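# Place the jointed cable runway across three supports

## Task

Set the hinged cable runway down so it rests across all three supports, sitting between each support's lugs, with one of its ends on the tallest support. Then open the grippers and move the arms away. It only counts if the runway stays in place with no robot holding or propping it.

## Robot and tools

Setup: four identical i2rt Big YAM arms named arm1, arm2, arm3 and arm4. Each has six joints, a two-finger gripper and a wrist camera (arm1_cam_wrist, arm2_cam_wrist, arm3_cam_wrist, arm4_cam_wrist). Two fixed room cameras, cam_high and cam_low, watch the scene. With joints 1 and 6 at zero and the hand level and facing forward, the wrist camera rides on top of the hand, looking toward the fingertips. The hand reaches roughly 1.0 m from the joint 1 axis when fully extended.

Frames: scene poses share one frame with its origin on the floor and +z up. The hand point is midway between the fingertips; the hand z axis runs along the fingers, and the fingers open and close along the hand y axis. Arm foot poses are never printed. Note that the commands themselves are not in this frame: they are joint angles.

execute_actions: argument "actions" is a list holding either one action or nothing. An empty list moves nothing and just returns the state and pictures. An action is an object keyed by arm name; each arm entry holds a "joints" object that maps joint names to absolute targets (never offsets). Each arm gets its own object, and you may name any subset of its joints. Names, units and allowed ranges:
joint1_rad, -2.879 to 2.879 rad: turns the whole arm about its foot, positive counter-clockwise seen from above; 0 points the arm the way its foot faces.
joint2_rad, 0 to 3.141 rad: shoulder; 0 has the upper arm lying roughly level and pointing back, increasing lifts it up and then forward.
joint3_rad, 0 to 3.019 rad: elbow; 0 is fully folded, increasing opens it.
joint4_rad, -1.692 to 1.57 rad: hand pitch, positive tips the fingers up.
joint5_rad, -1.57 to 1.57 rad: hand yaw, positive toward the arm's right.
joint6_rad, -2.094 to 2.094 rad: hand roll, positive clockwise when viewed from behind the hand.
gripper_m, 0 to 0.093 m: fingertip gap.
Arrival tolerances are about ±0.045, ±0.14, ±0.09, ±0.055, ±0.03, ±0.035 rad and ±0.003 m in that order. Example: {"arm1": {"joints": {"gripper_m": 0.05}}, "arm2": {"joints": {"joint1_rad": 0.3}}}. The optional "cameras" list picks which images come back (null, omitted or ["all"] gives every camera, [] gives none); the "pictures" line lists them in image order. Any unknown key, unknown camera or out-of-range number makes the whole call rejected with no motion.

All motions in one action start at once but finish independently, and since each joint has its own speed the hand can sweep an unexpected curve between postures. Joints or arms you leave out keep pushing at their previous targets, which joint_status will not reveal. Very small changes to a target may produce no movement.

wait: "seconds" from 0 to 10; commands nothing new and returns the same report as an empty action. zoom_image: "camera" plus "region" [x0, y0, x1, y1] in pixels from the top-left, at most 504 by 504, on that camera's most recent full image. finished_scene: "scene" is the number of the scene being closed; it cannot be undone and reports success, so call it only once the runway rests unaided and the arms have let go.

Reading results: joint_status tells how each commanded motion ended. off_target means it stopped short and may still push. contact_stop and time_out mean the joint gave up its target and holds where it stopped, except that after time_out a joint may keep a target (at most 0.375, 0.375, 0.113, 0.225, 0.075, 0.3 rad from its position for joints 1-6) and keep pushing; on_its_own lists such joints, and "held at" there is the target, not the position. To relieve a push, command the joint its reported position. "joint command not followed", usually with a cause line, means a self/inter-arm collision check blocked that arm's joint targets (its gripper still obeys); those joints show not_followed and the arm may retry them on later actions until you send passable targets. An empty call never shows that line. A loaded joint sags over time. If a result reports a stop, the rest of that reply's motion, wait and finished_scene calls are skipped.

Care points: the arms do not stop on contact and can press very hard. A hard press between two arms fails the task and ends the run; a hard hit may too. The collision check can be late and ignores fingers, gripper housings and wrist cameras, and no line reports arm-to-arm contact; contact through a carried object is fine. Do not knock anything off the work area or onto the floor. Avoid drops, slips, slams and hard pushing. Arms act independently, so one stalled arm does not pause the others, which matters when several carry the jointed runway together.

Heat: holding loads warms motors, even while you are thinking, because the simulation keeps running and the arms hold your last command. MOTOR HOT appears from 85 °C; at 100 °C that arm's motors and gripper go limp until cooled (OVER-TEMPERATURE FAULT) and the arm drops. Afterwards, keys not at target read limit_stop_at_motor_heat; resend those targets. Some heat carries into the next scene, which may have a different task.

Each tool is called after "Emit:" as name(argument=value, ...) on one line, values as JSON.

## Session

Emit:
execute_actions(actions=[])

Scene clock: 0.00 s.
arm1.joint_positions: joint1_rad=-0.418 joint2_rad=+0.593 joint3_rad=+1.366 joint4_rad=-1.387 joint5_rad=+0.228 joint6_rad=+0.157 gripper_m=+0.095
arm1.joint_status: not commanded
arm1.hand: x=-0.9325 y=-0.3230 z=+1.5253 quat_wxyz=(-0.440, -0.268, -0.846, +0.140) (m; scene frame)
arm2.joint_positions: joint1_rad=-0.422 joint2_rad=+0.640 joint3_rad=+1.330 joint4_rad=-1.170 joint5_rad=-0.254 joint6_rad=-0.244 gripper_m=+0.094
arm2.joint_status: not commanded
arm2.hand: x=-0.1466 y=-0.4116 z=+1.5532 quat_wxyz=(-0.430, +0.566, -0.638, -0.295) (m; scene frame)
arm3.joint_positions: joint1_rad=-0.426 joint2_rad=+0.618 joint3_rad=+1.395 joint4_rad=-1.163 joint5_rad=+0.156 joint6_rad=-0.013 gripper_m=+0.095
arm3.joint_status: not commanded
arm3.hand: x=+0.0958 y=+0.0958 z=+1.6161 quat_wxyz=(-0.280, -0.683, -0.460, +0.493) (m; scene frame)
arm4.joint_positions: joint1_rad=+0.342 joint2_rad=+0.626 joint3_rad=+1.375 joint4_rad=-1.321 joint5_rad=-0.009 joint6_rad=-0.182 gripper_m=+0.094
arm4.joint_status: not commanded
arm4.hand: x=+0.9025 y=-0.2330 z=+1.5398 quat_wxyz=(-0.050, -0.841, -0.258, +0.473) (m; scene frame)
pictures: arm1_cam_wrist, arm2_cam_wrist, arm3_cam_wrist, arm4_cam_wrist, cam_high, cam_low
Images, in order (width x height): arm1_cam_wrist 616x616, arm2_cam_wrist 616x616, arm3_cam_wrist 616x616, arm4_cam_wrist 616x616, cam_high 896x504, cam_low 896x504.

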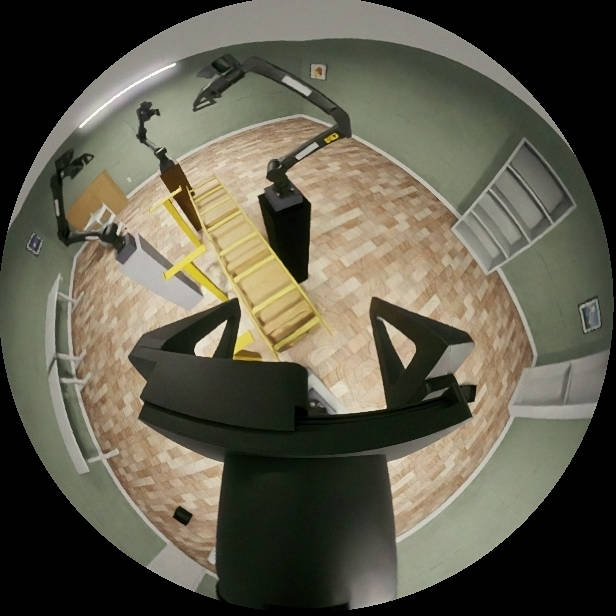

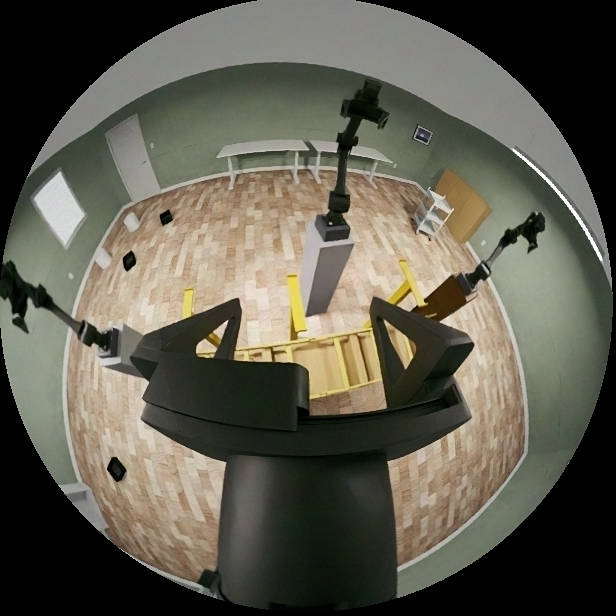

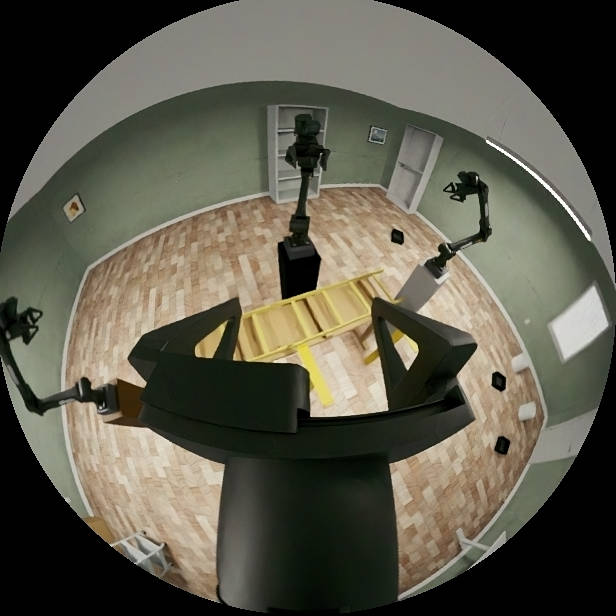

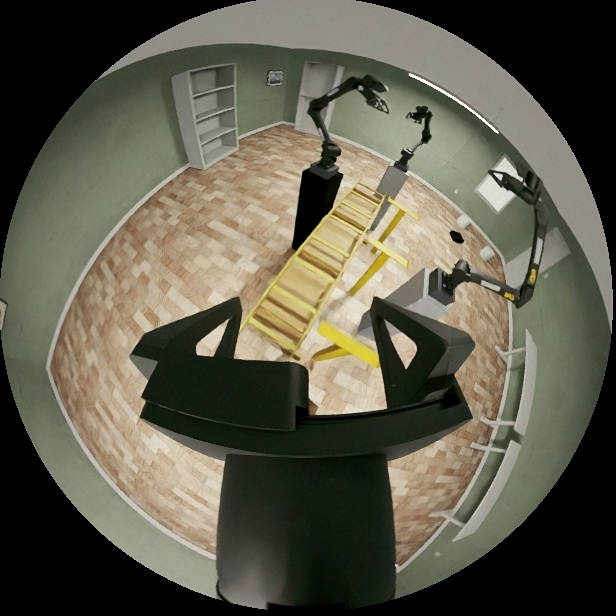

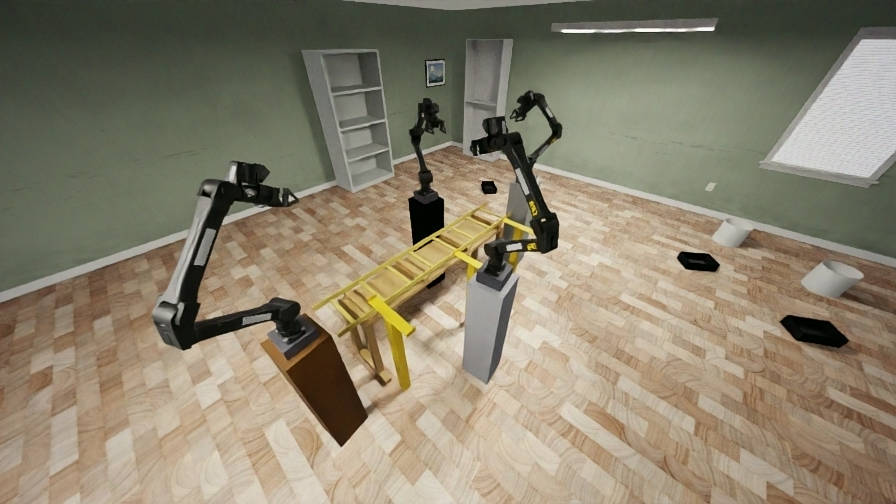

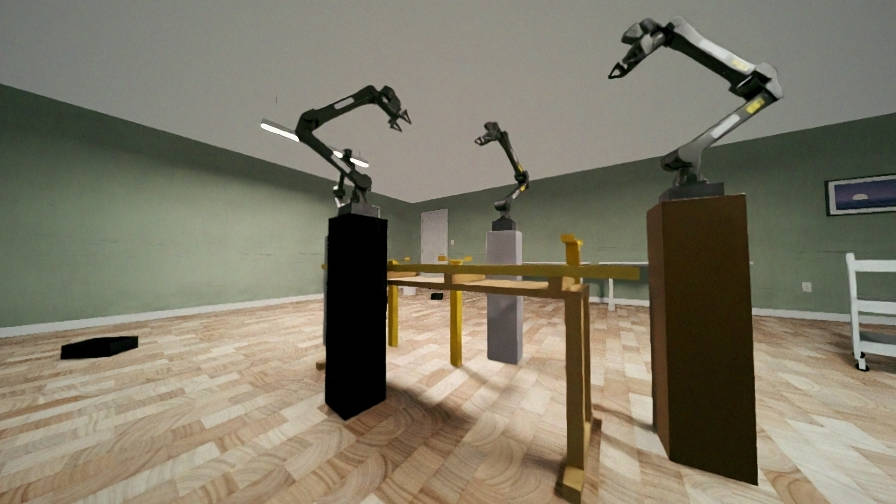

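Emit:
zoom_image(camera="cam_high", region=[290, 170, 580, 420])

Emit:
zoom_image(camera="cam_low", region=[300, 200, 700, 420])

Emit:
zoom_image(camera="arm4_cam_wrist", region=[220, 150, 460, 390])

Emit:
zoom_image(camera="arm1_cam_wrist", region=[120, 150, 360, 390])

Region (290, 170, 580, 420) of cam_high's 896x504 image, scaled by 1.738, with more detail than that image has; it fills the top 434 rows of this view, and the rest is white.

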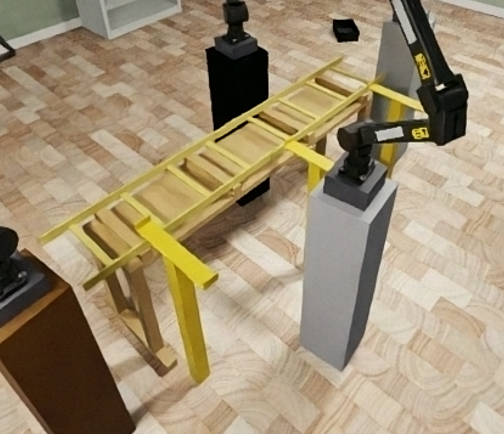

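Region (300, 200, 700, 420) of cam_low's 896x504 image, scaled by 1.260, with more detail than that image has; it fills the top 277 rows of this view, and the rest is white.

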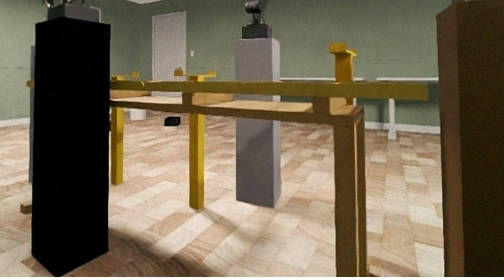

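Region (220, 150, 460, 390) of arm4_cam_wrist's 616x616 image, scaled by 2.100, with more detail than that image has.

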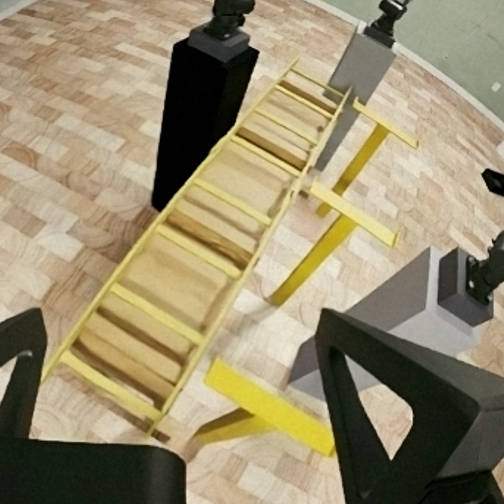

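Region (120, 150, 360, 390) of arm1_cam_wrist's 616x616 image, scaled by 2.100, with more detail than that image has.

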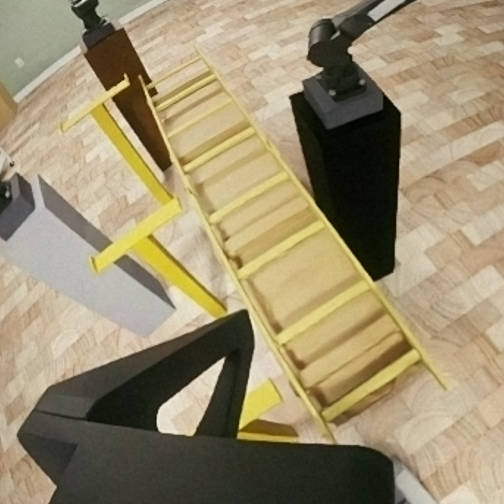

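Emit:
execute_actions(actions=[{"arm1":{"joints":{"joint5_rad":0,"joint6_rad":0,"joint4_rad":-1.5}},"arm2":{"joints":{"joint5_rad":0,"joint6_rad":0,"joint4_rad":-1.5,"joint2_rad":0.4}},"arm3":{"joints":{"joint5_rad":0,"joint6_rad":0,"joint4_rad":-1.5,"joint2_rad":0.4}},"arm4":{"joints":{"joint5_rad":0,"joint6_rad":0,"joint4_rad":-1.5}}}], cameras=[])

Emit:
execute_actions(actions=[{"arm1":{"joints":{"joint4_rad":-0.8}},"arm2":{"joints":{"joint3_rad":1.0}},"arm3":{"joints":{"joint2_rad":0.9}},"arm4":{"joints":{"joint1_rad":-0.3}}}], cameras=[])

Scene clock: 14.27 s.
arm1.joint_positions: joint1_rad=-0.418 joint2_rad=+0.593 joint3_rad=+1.366 joint4_rad=-1.492 joint5_rad=+0.004 joint6_rad=+0.010 gripper_m=+0.095
arm1.joint_status: all done
arm1.hand: x=-0.9318 y=-0.2828 z=+1.5028 quat_wxyz=(-0.401, -0.160, -0.899, +0.067) (m; scene frame)
arm2.joint_positions: joint1_rad=-0.422 joint2_rad=+0.390 joint3_rad=+1.330 joint4_rad=-1.487 joint5_rad=-0.003 joint6_rad=-0.011 gripper_m=+0.094
arm2.joint_status: all done
arm2.hand: x=-0.1766 y=-0.5492 z=+1.5294 quat_wxyz=(-0.425, +0.444, -0.752, -0.238) (m; scene frame)
arm3.joint_positions: joint1_rad=-0.426 joint2_rad=+0.395 joint3_rad=+1.396 joint4_rad=-1.487 joint5_rad=+0.004 joint6_rad=-0.008 gripper_m=+0.095
arm3.joint_status: all done
arm3.hand: x=+0.1577 y=+0.2112 z=+1.5783 quat_wxyz=(-0.307, -0.683, -0.511, +0.422) (m; scene frame)
arm4.joint_positions: joint1_rad=+0.342 joint2_rad=+0.626 joint3_rad=+1.375 joint4_rad=-1.483 joint5_rad=-0.002 joint6_rad=-0.016 gripper_m=+0.094
arm4.joint_status: all done
arm4.hand: x=+0.9245 y=-0.2219 z=+1.5083 quat_wxyz=(-0.072, -0.895, -0.192, +0.396) (m; scene frame)
pictures: none
No camera images: the call's "cameras" was empty. Leave "cameras" out to get every camera's image.

Scene clock: 15.70 s.
arm1.joint_positions: joint1_rad=-0.418 joint2_rad=+0.593 joint3_rad=+1.366 joint4_rad=-0.819 joint5_rad=+0.004 joint6_rad=+0.010 gripper_m=+0.095
arm1.joint_status: all done
arm1.hand: x=-0.8727 y=-0.3042 z=+1.6525 quat_wxyz=(-0.676, -0.129, -0.717, +0.113) (m; scene frame)
arm2.joint_positions: joint1_rad=-0.422 joint2_rad=+0.399 joint3_rad=+1.003 joint4_rad=-1.490 joint5_rad=-0.003 joint6_rad=-0.010 gripper_m=+0.094
arm2.joint_status: all done
arm2.hand: x=-0.1574 y=-0.5194 z=+1.3778 quat_wxyz=(-0.291, +0.477, -0.813, -0.161) (m; scene frame)
arm3.joint_positions: joint1_rad=-0.426 joint2_rad=+0.901 joint3_rad=+1.396 joint4_rad=-1.489 joint5_rad=+0.004 joint6_rad=-0.008 gripper_m=+0.095
arm3.joint_status: all done
arm3.hand: x=+0.1026 y=+0.0295 z=+1.4803 quat_wxyz=(-0.170, -0.766, -0.573, +0.237) (m; scene frame)
arm4.joint_positions: joint1_rad=-0.288 joint2_rad=+0.626 joint3_rad=+1.375 joint4_rad=-1.483 joint5_rad=+0.000 joint6_rad=-0.015 gripper_m=+0.094
arm4.joint_status: all done
arm4.hand: x=+0.9132 y=-0.0878 z=+1.5103 quat_wxyz=(+0.056, -0.908, +0.095, +0.403) (m; scene frame)
pictures: none
No camera images: the call's "cameras" was empty. Leave "cameras" out to get every camera's image.

Emit:
execute_actions(actions=[{"arm1":{"joints":{"joint3_rad":0.7}},"arm2":{"joints":{"joint2_rad":1.0}},"arm3":{"joints":{"joint3_rad":0.9}},"arm4":{"joints":{"joint2_rad":1.3}}}], cameras=[])

Emit:
execute_actions(actions=[{"arm1":{"joints":{"joint2_rad":1.3}},"arm2":{"joints":{"joint3_rad":1.6}},"arm3":{"joints":{"joint4_rad":-0.8}},"arm4":{"joints":{"joint3_rad":1.9}}}])

Scene clock: 33.30 s.
arm1.joint_positions: joint1_rad=-0.418 joint2_rad=+0.601 joint3_rad=+0.704 joint4_rad=-0.806 joint5_rad=+0.004 joint6_rad=+0.010 gripper_m=+0.095
arm1.joint_status: all done
arm1.hand: x=-0.8296 y=-0.3179 z=+1.2791 quat_wxyz=(-0.408, -0.159, -0.896, +0.068) (m; scene frame)
arm2.joint_positions: joint1_rad=-0.422 joint2_rad=+0.999 joint3_rad=+1.003 joint4_rad=-1.490 joint5_rad=-0.003 joint6_rad=-0.010 gripper_m=+0.094
arm2.joint_status: all done
arm2.hand: x=-0.1028 y=-0.4277 z=+1.2528 quat_wxyz=(-0.036, +0.504, -0.863, -0.016) (m; scene frame)
arm3.joint_positions: joint1_rad=-0.426 joint2_rad=+0.901 joint3_rad=+0.906 joint4_rad=-1.491 joint5_rad=+0.004 joint6_rad=-0.008 gripper_m=+0.095
arm3.joint_status: all done
arm3.hand: x=+0.1205 y=+0.0912 z=+1.2613 quat_wxyz=(-0.027, -0.799, -0.599, +0.042) (m; scene frame)
arm4.joint_positions: joint1_rad=-0.288 joint2_rad=+1.300 joint3_rad=+1.375 joint4_rad=-1.485 joint5_rad=+0.000 joint6_rad=-0.015 gripper_m=+0.094
arm4.joint_status: all done
arm4.hand: x=+0.7292 y=-0.0416 z=+1.3074 quat_wxyz=(+0.017, -0.991, +0.106, +0.079) (m; scene frame)
pictures: none
No camera images: the call's "cameras" was empty. Leave "cameras" out to get every camera's image.

Scene clock: 34.70 s.
arm1.joint_positions: joint1_rad=-0.418 joint2_rad=+1.299 joint3_rad=+0.704 joint4_rad=-0.806 joint5_rad=+0.004 joint6_rad=+0.010 gripper_m=+0.095
arm1.joint_status: all done
arm1.hand: x=-0.8058 y=-0.3255 z=+1.0549 quat_wxyz=(-0.077, -0.173, -0.982, +0.013) (m; scene frame)
arm2.joint_positions: joint1_rad=-0.422 joint2_rad=+0.998 joint3_rad=+1.558 joint4_rad=-1.493 joint5_rad=-0.003 joint6_rad=-0.010 gripper_m=+0.094
arm2.joint_status: all done
arm2.hand: x=-0.0708 y=-0.3671 z=+1.5009 quat_wxyz=(-0.271, +0.481, -0.820, -0.150) (m; scene frame)
arm3.joint_positions: joint1_rad=-0.426 joint2_rad=+0.901 joint3_rad=+0.906 joint4_rad=-0.820 joint5_rad=+0.004 joint6_rad=-0.008 gripper_m=+0.095
arm3.joint_status: all done
arm3.hand: x=+0.0783 y=-0.0494 z=+1.3295 quat_wxyz=(-0.220, -0.742, -0.555, +0.305) (m; scene frame)
arm4.joint_positions: joint1_rad=-0.288 joint2_rad=+1.287 joint3_rad=+1.875 joint4_rad=-1.490 joint5_rad=+0.000 joint6_rad=-0.015 gripper_m=+0.094
arm4.joint_status: all done
arm4.hand: x=+0.6847 y=-0.0348 z=+1.5399 quat_wxyz=(+0.047, -0.939, +0.099, +0.326) (m; scene frame)
pictures: arm1_cam_wrist, arm2_cam_wrist, arm3_cam_wrist, arm4_cam_wrist, cam_high, cam_low
Images, in order (width x height): arm1_cam_wrist 616x616, arm2_cam_wrist 616x616, arm3_cam_wrist 616x616, arm4_cam_wrist 616x616, cam_high 896x504, cam_low 896x504.

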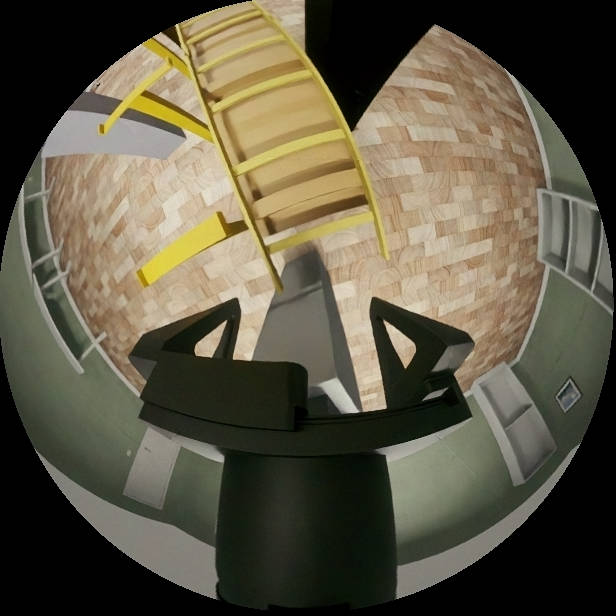

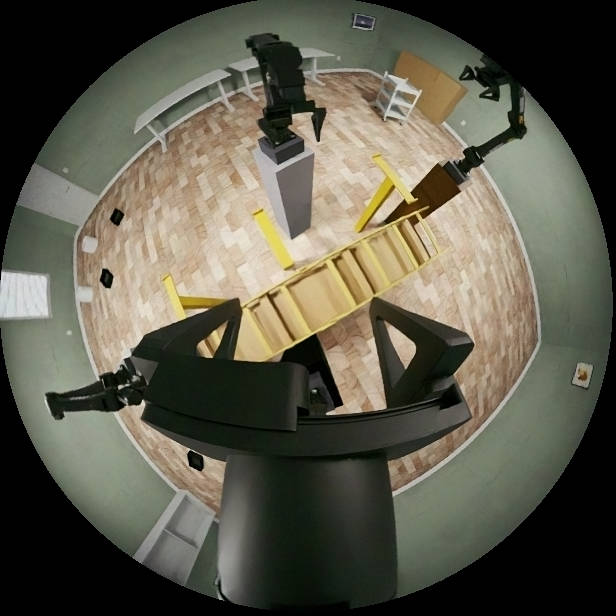

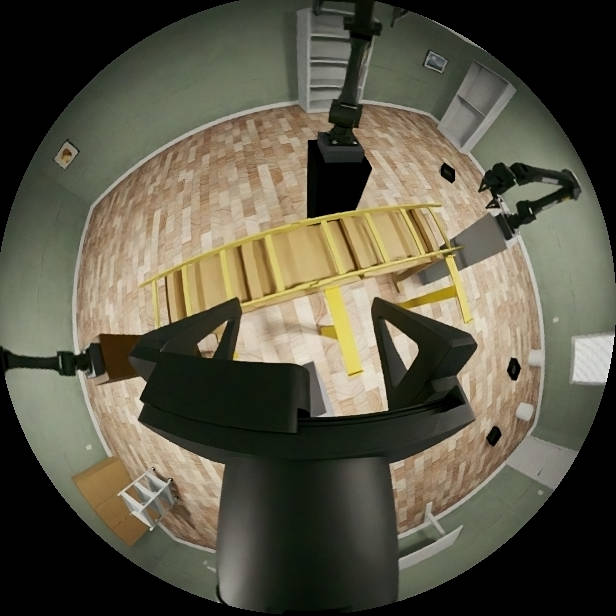

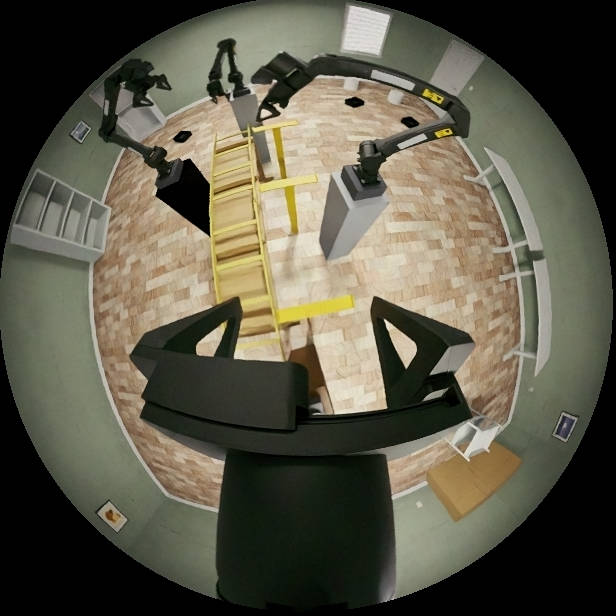

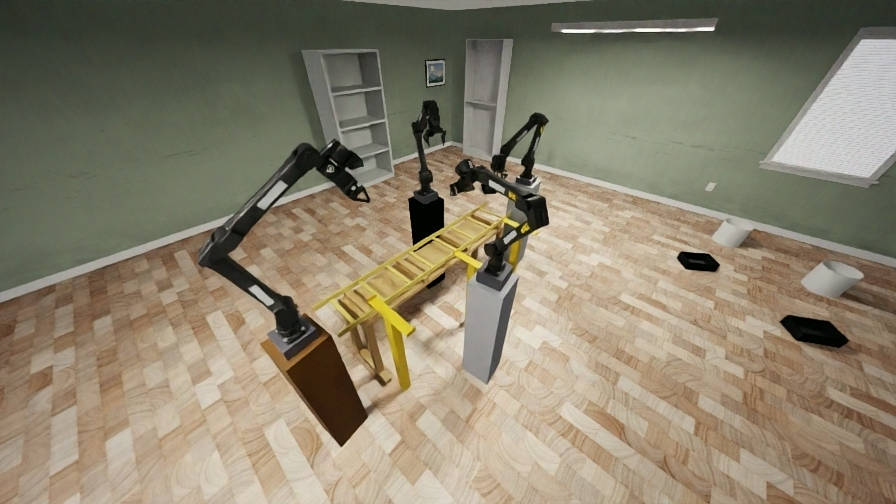

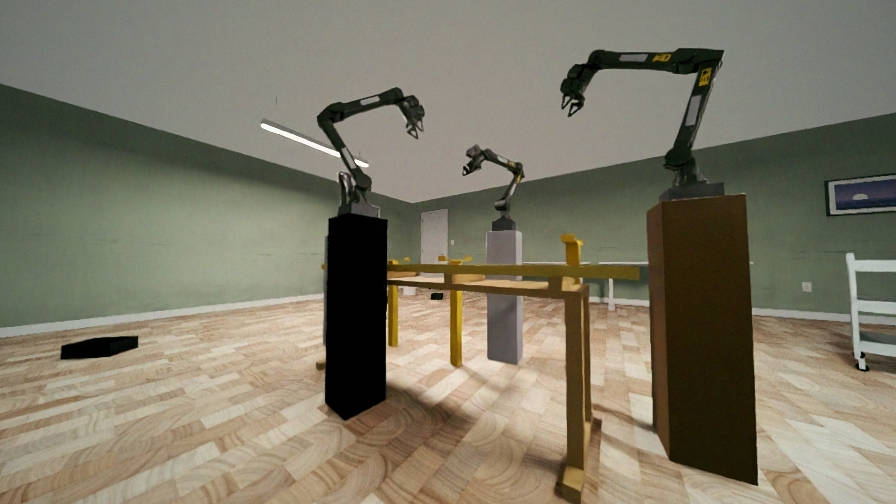

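Emit:
zoom_image(camera="arm3_cam_wrist", region=[130, 190, 330, 330])

Emit:
zoom_image(camera="arm3_cam_wrist", region=[300, 180, 500, 330])

Emit:
zoom_image(camera="arm2_cam_wrist", region=[220, 150, 460, 370])

Emit:
zoom_image(camera="cam_high", region=[400, 190, 540, 290])

Emit:
zoom_image(camera="cam_high", region=[300, 240, 460, 360])

Region (130, 190, 330, 330) of arm3_cam_wrist's 616x616 image, scaled by 2.520, with more detail than that image has; it fills the top 353 rows of this view, and the rest is white.

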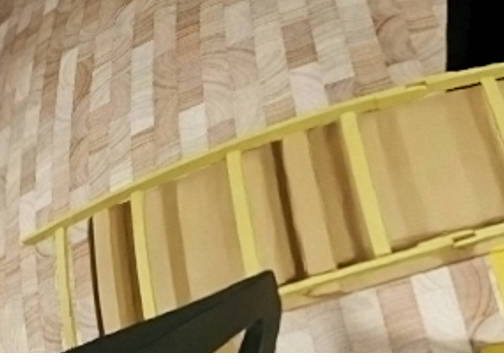

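Region (300, 180, 500, 330) of arm3_cam_wrist's 616x616 image, scaled by 2.520, with more detail than that image has; it fills the top 378 rows of this view, and the rest is white.

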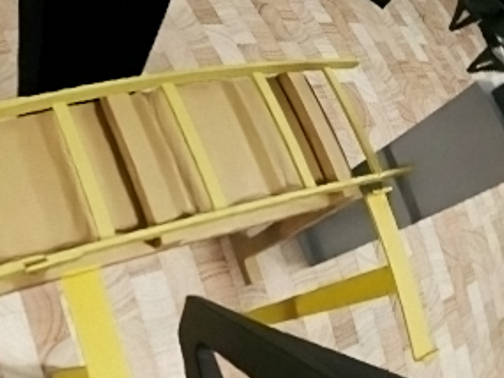

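Region (220, 150, 460, 370) of arm2_cam_wrist's 616x616 image, scaled by 2.100, with more detail than that image has; it fills the top 462 rows of this view, and the rest is white.

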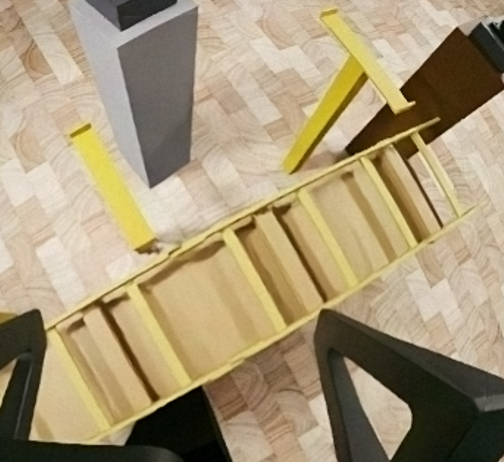

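Region (400, 190, 540, 290) of cam_high's 896x504 image, scaled by 3.600, with more detail than that image has; it fills the top 360 rows of this view, and the rest is white.

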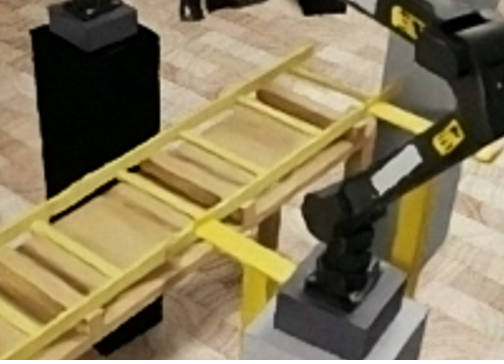

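Region (300, 240, 460, 360) of cam_high's 896x504 image, scaled by 3.150, with more detail than that image has; it fills the top 378 rows of this view, and the rest is white.

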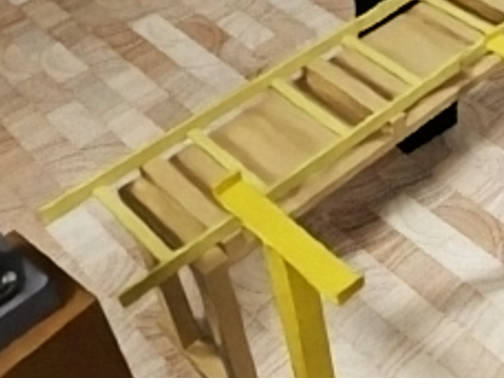

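Emit:
execute_actions(actions=[{"arm1":{"joints":{"joint1_rad":-0.409,"joint2_rad":1.803,"joint3_rad":0.829,"joint4_rad":-0.584,"joint5_rad":0,"joint6_rad":-1.905}},"arm2":{"joints":{"joint1_rad":0.373,"joint2_rad":1.716,"joint3_rad":0.616,"joint4_rad":-0.465,"joint5_rad":0,"joint6_rad":0.272}},"arm3":{"joints":{"joint1_rad":-0.021,"joint2_rad":2.312,"joint3_rad":1.641,"joint4_rad":-0.913,"joint5_rad":0,"joint6_rad":0.109}},"arm4":{"joints":{"joint1_rad":0.354,"joint2_rad":2.031,"joint3_rad":1.194,"joint4_rad":-0.737,"joint5_rad":0,"joint6_rad":1.98}}}])

Scene clock: 90.33 s.
arm1.joint_positions: joint1_rad=-0.418 joint2_rad=+1.810 joint3_rad=+0.811 joint4_rad=-0.591 joint5_rad=+0.004 joint6_rad=-1.895 gripper_m=+0.095
arm1.joint_status: all done
arm1.hand: x=-0.7734 y=-0.3364 z=+0.9125 quat_wxyz=(+0.008, +0.702, -0.712, -0.015) (m; scene frame)
arm2.joint_positions: joint1_rad=+0.372 joint2_rad=+1.721 joint3_rad=+0.621 joint4_rad=-0.478 joint5_rad=-0.002 joint6_rad=+0.261 gripper_m=+0.094
arm2.joint_status: all done
arm2.hand: x=-0.3238 y=-0.3655 z=+0.9169 quat_wxyz=(+0.005, +0.710, -0.704, +0.009) (m; scene frame)
arm3.joint_positions: joint1_rad=-0.017 joint2_rad=+2.329 joint3_rad=+1.609 joint4_rad=-0.906 joint5_rad=+0.002 joint6_rad=+0.101 gripper_m=+0.095
arm3.joint_status: all done
arm3.hand: x=+0.2582 y=-0.2830 z=+0.9005 quat_wxyz=(+0.020, -0.702, -0.712, -0.009) (m; scene frame)
arm4.joint_positions: joint1_rad=+0.364 joint2_rad=+2.018 joint3_rad=+1.174 joint4_rad=-0.749 joint5_rad=-0.002 joint6_rad=+1.963 gripper_m=+0.094
arm4.joint_status: all done
arm4.hand: x=+0.6734 y=-0.3313 z=+0.9149 quat_wxyz=(+0.016, -0.717, +0.697, +0.000) (m; scene frame)
pictures: arm1_cam_wrist, arm2_cam_wrist, arm3_cam_wrist, arm4_cam_wrist, cam_high, cam_low
Images, in order (width x height): arm1_cam_wrist 616x616, arm2_cam_wrist 616x616, arm3_cam_wrist 616x616, arm4_cam_wrist 616x616, cam_high 896x504, cam_low 896x504.

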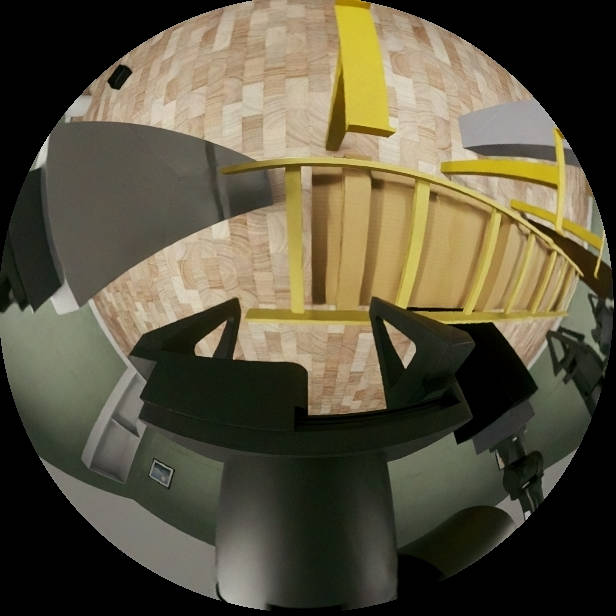

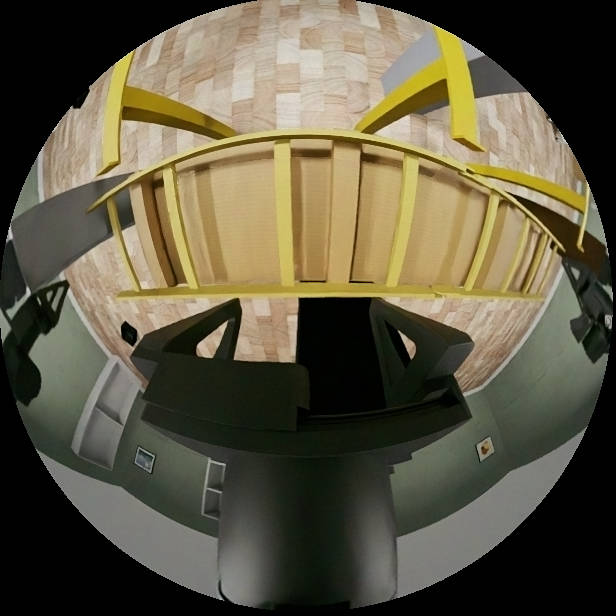

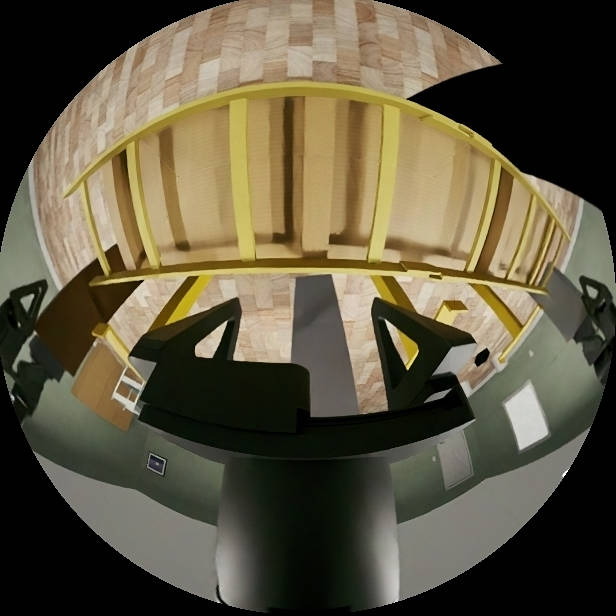

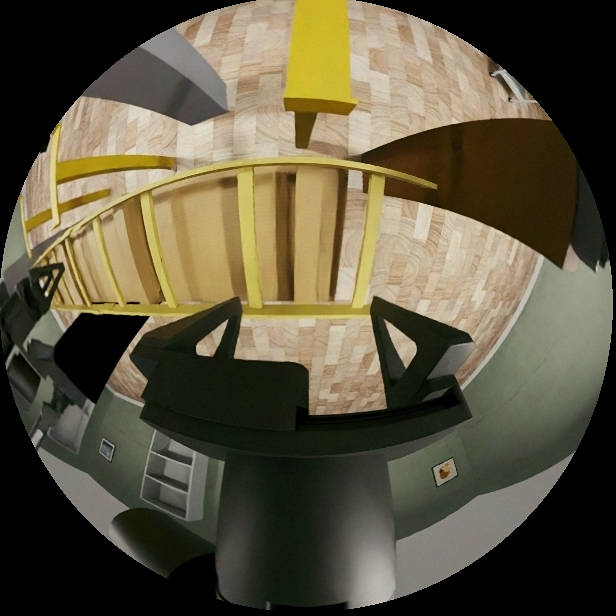

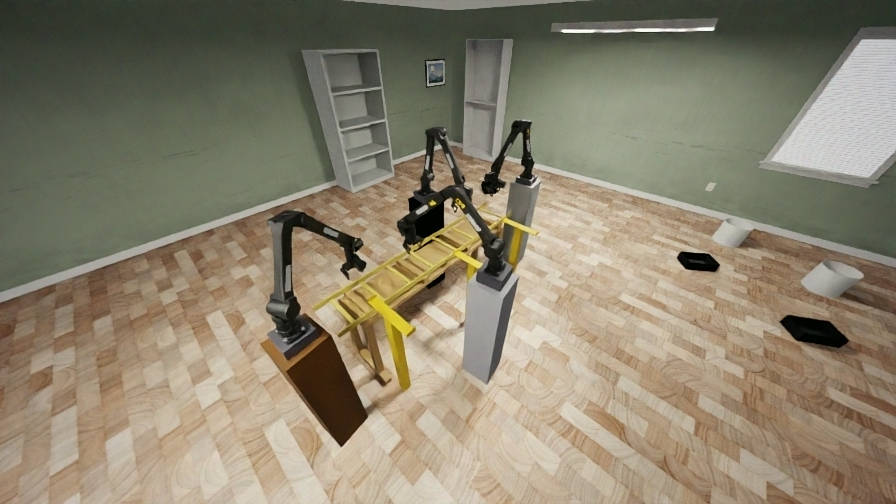

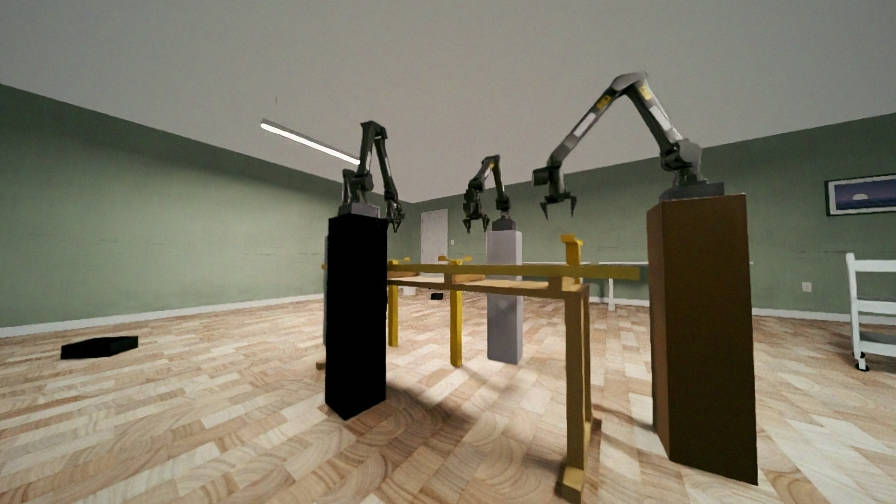

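Emit:
execute_actions(actions=[{"arm1":{"joints":{"joint1_rad":-0.45,"joint2_rad":2.14,"joint3_rad":0.785,"joint4_rad":-0.175,"joint5_rad":0,"joint6_rad":-1.945}},"arm2":{"joints":{"joint1_rad":0.445,"joint2_rad":2.165,"joint3_rad":0.72,"joint4_rad":-0.1,"joint5_rad":0,"joint6_rad":0.346}},"arm3":{"joints":{"joint1_rad":0.13,"joint2_rad":2.635,"joint3_rad":1.94,"joint4_rad":-0.85,"joint5_rad":0,"joint6_rad":0.26}},"arm4":{"joints":{"joint1_rad":0.472,"joint2_rad":2.2,"joint3_rad":0.9,"joint4_rad":-0.25,"joint5_rad":0,"joint6_rad":2.094}}}])

Scene clock: 120.20 s.
arm1.joint_positions: joint1_rad=-0.440 joint2_rad=+2.150 joint3_rad=+0.785 joint4_rad=-0.185 joint5_rad=+0.003 joint6_rad=-1.935 gripper_m=+0.095
arm1.joint_status: all done
arm1.hand: x=-0.7876 y=-0.3393 z=+0.7879 quat_wxyz=(-0.001, +0.709, -0.705, +0.003) (m; scene frame)
arm2.joint_positions: joint1_rad=+0.443 joint2_rad=+2.160 joint3_rad=+0.723 joint4_rad=-0.113 joint5_rad=-0.002 joint6_rad=+0.336 gripper_m=+0.094
arm2.joint_status: all done
arm2.hand: x=-0.3536 y=-0.3476 z=+0.7912 quat_wxyz=(-0.002, +0.709, -0.706, -0.003) (m; scene frame)
arm3.joint_positions: joint1_rad=+0.136 joint2_rad=+2.648 joint3_rad=+1.896 joint4_rad=-0.854 joint5_rad=+0.001 joint6_rad=+0.252 gripper_m=+0.095
arm3.joint_status: all done
arm3.hand: x=+0.3621 y=-0.3180 z=+0.7822 quat_wxyz=(+0.013, -0.701, -0.713, -0.001) (m; scene frame)
arm4.joint_positions: joint1_rad=+0.481 joint2_rad=+2.195 joint3_rad=+0.894 joint4_rad=-0.262 joint5_rad=-0.001 joint6_rad=+2.065 gripper_m=+0.094
arm4.joint_status: all done
joint sent to its limit — the command would take arm4.joint6_rad past its upper limit, so that joint was sent only as far as its limit.
arm4.hand: x=+0.7801 y=-0.3327 z=+0.7877 quat_wxyz=(+0.002, -0.723, +0.691, +0.005) (m; scene frame)
pictures: arm1_cam_wrist, arm2_cam_wrist, arm3_cam_wrist, arm4_cam_wrist, cam_high, cam_low
Images, in order (width x height): arm1_cam_wrist 616x616, arm2_cam_wrist 616x616, arm3_cam_wrist 616x616, arm4_cam_wrist 616x616, cam_high 896x504, cam_low 896x504.

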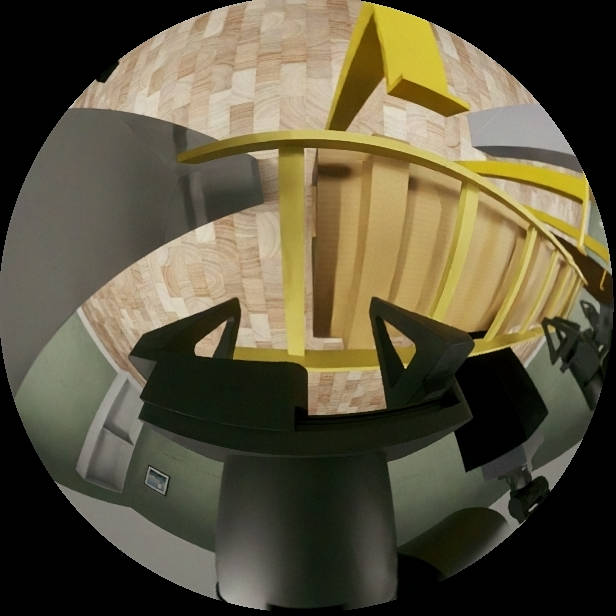

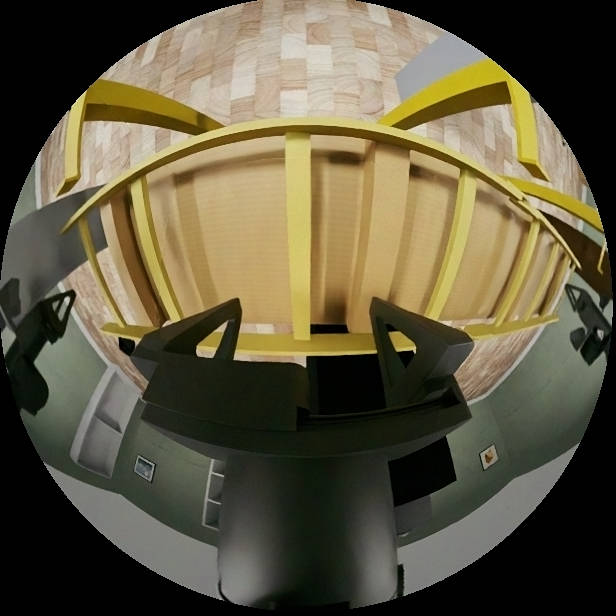

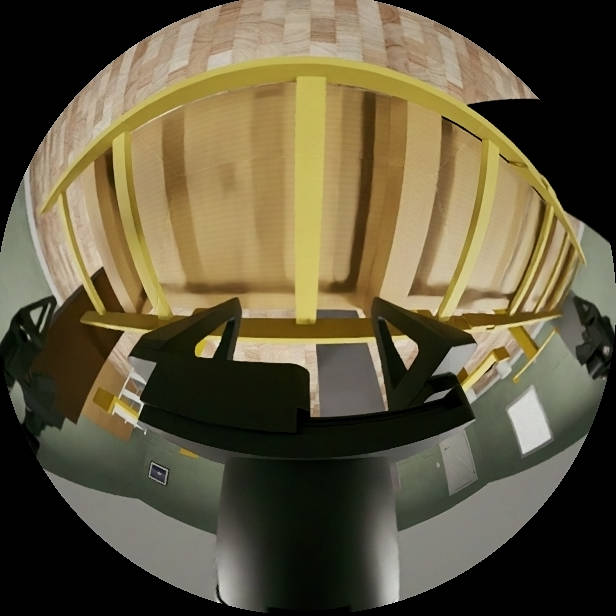

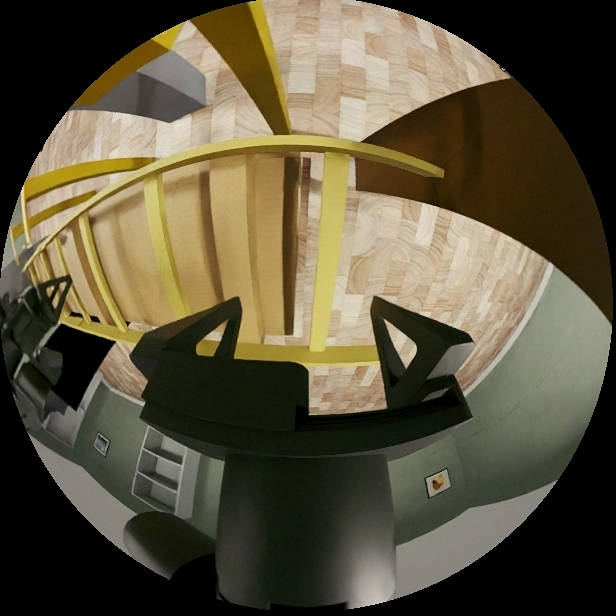

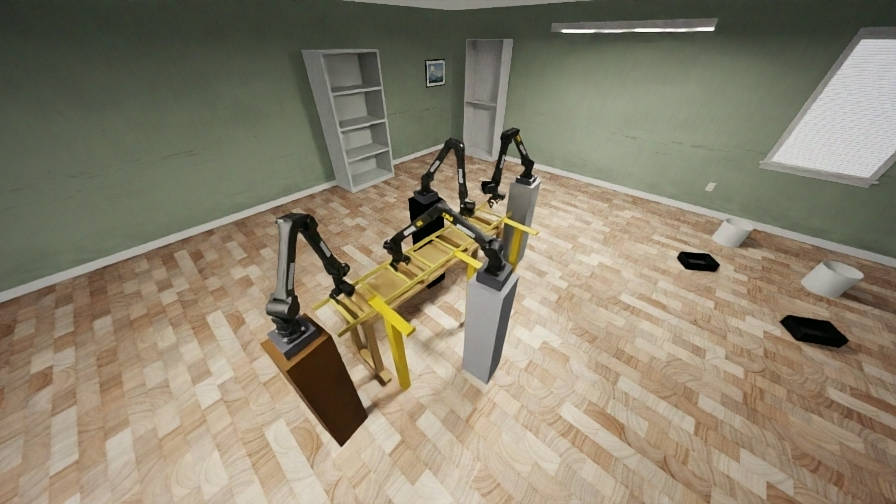

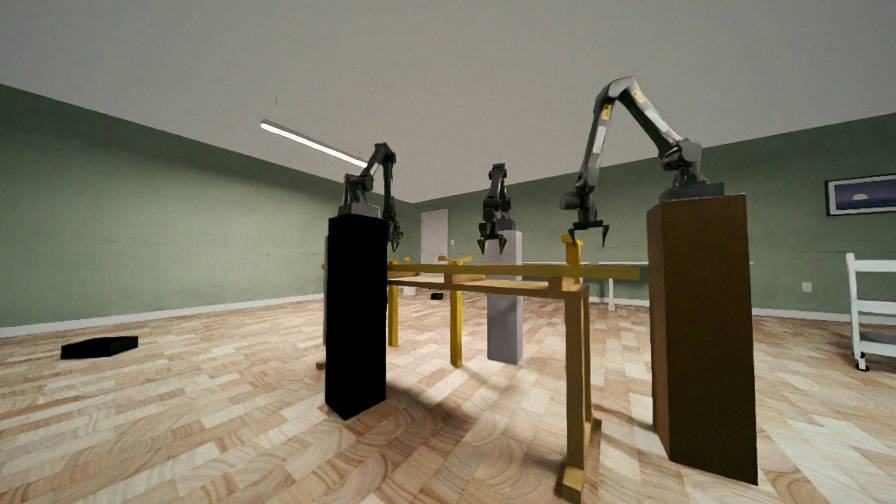

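Emit:
execute_actions(actions=[{"arm1":{"joints":{"joint1_rad":-0.545,"joint2_rad":2.33,"joint3_rad":0.83,"joint4_rad":-0.06,"joint6_rad":-2.04}},"arm2":{"joints":{"joint1_rad":0.51,"joint2_rad":2.37,"joint3_rad":0.74,"joint4_rad":0.06,"joint6_rad":0.415}},"arm3":{"joints":{"joint1_rad":0.134,"joint2_rad":2.75,"joint3_rad":1.99,"joint4_rad":-0.78,"joint6_rad":0.27}},"arm4":{"joints":{"joint1_rad":0.425,"joint2_rad":2.37,"joint3_rad":0.9,"joint4_rad":-0.11,"joint6_rad":2.059}}}], cameras=["arm1_cam_wrist","arm2_cam_wrist","arm3_cam_wrist","arm4_cam_wrist"])

Scene clock: 160.80 s.
arm1.joint_positions: joint1_rad=-0.549 joint2_rad=+2.338 joint3_rad=+0.829 joint4_rad=-0.067 joint5_rad=+0.002 joint6_rad=-2.030 gripper_m=+0.095
arm1.joint_status: all done
arm1.hand: x=-0.8165 y=-0.3694 z=+0.7262 quat_wxyz=(+0.004, +0.704, -0.711, -0.009) (m; scene frame)
arm2.joint_positions: joint1_rad=+0.509 joint2_rad=+2.368 joint3_rad=+0.740 joint4_rad=+0.047 joint5_rad=-0.001 joint6_rad=+0.404 gripper_m=+0.094
arm2.joint_status: all done
arm2.hand: x=-0.3631 y=-0.3833 z=+0.7276 quat_wxyz=(+0.005, +0.708, -0.706, +0.011) (m; scene frame)
arm3.joint_positions: joint1_rad=+0.136 joint2_rad=+2.744 joint3_rad=+1.959 joint4_rad=-0.789 joint5_rad=+0.001 joint6_rad=+0.262 gripper_m=+0.095
arm3.joint_status: all done
arm3.hand: x=+0.3642 y=-0.3273 z=+0.7375 quat_wxyz=(-0.001, -0.705, -0.709, +0.007) (m; scene frame)
arm4.joint_positions: joint1_rad=+0.430 joint2_rad=+2.374 joint3_rad=+0.896 joint4_rad=-0.124 joint5_rad=-0.001 joint6_rad=+2.065 gripper_m=+0.094
arm4.joint_status: all done
arm4.hand: x=+0.7995 y=-0.2984 z=+0.7226 quat_wxyz=(+0.021, -0.705, +0.709, +0.000) (m; scene frame)
pictures: arm1_cam_wrist, arm2_cam_wrist, arm3_cam_wrist, arm4_cam_wrist
Images, in order (width x height): arm1_cam_wrist 616x616, arm2_cam_wrist 616x616, arm3_cam_wrist 616x616, arm4_cam_wrist 616x616.

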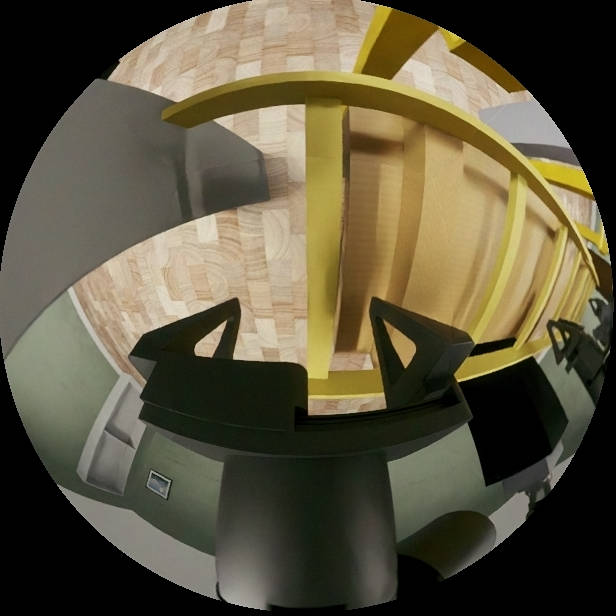

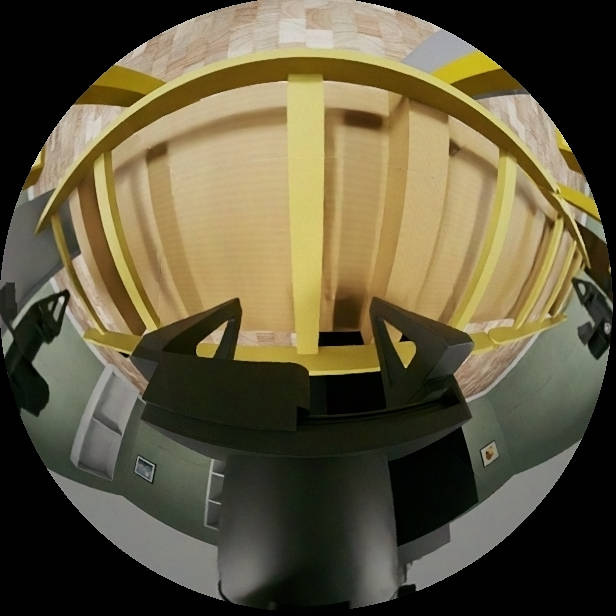

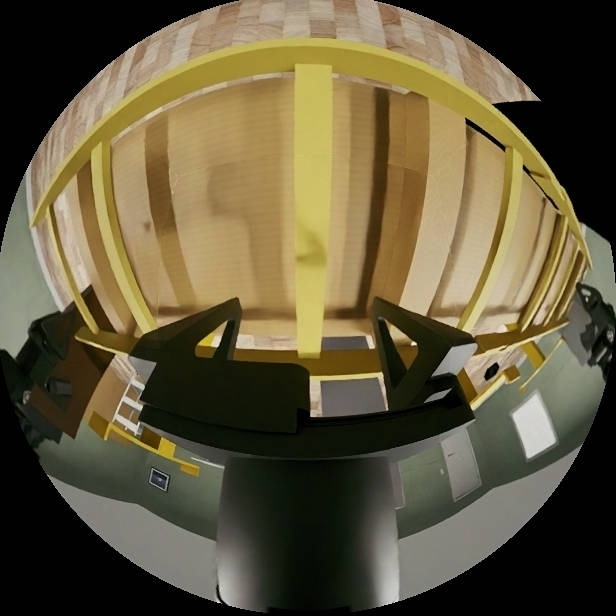

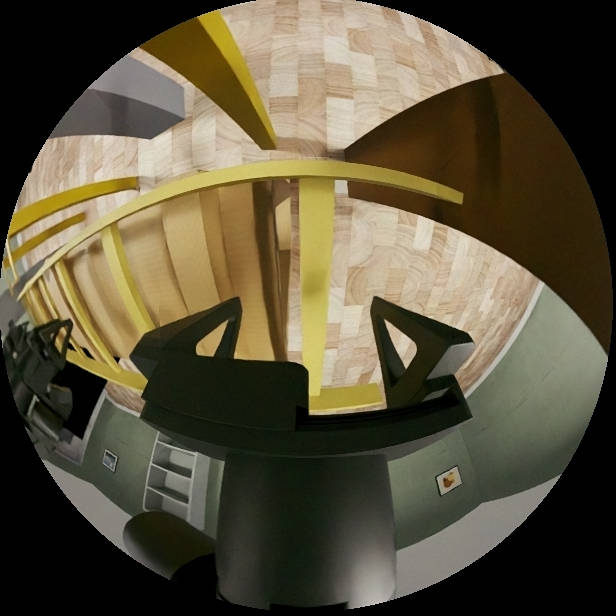

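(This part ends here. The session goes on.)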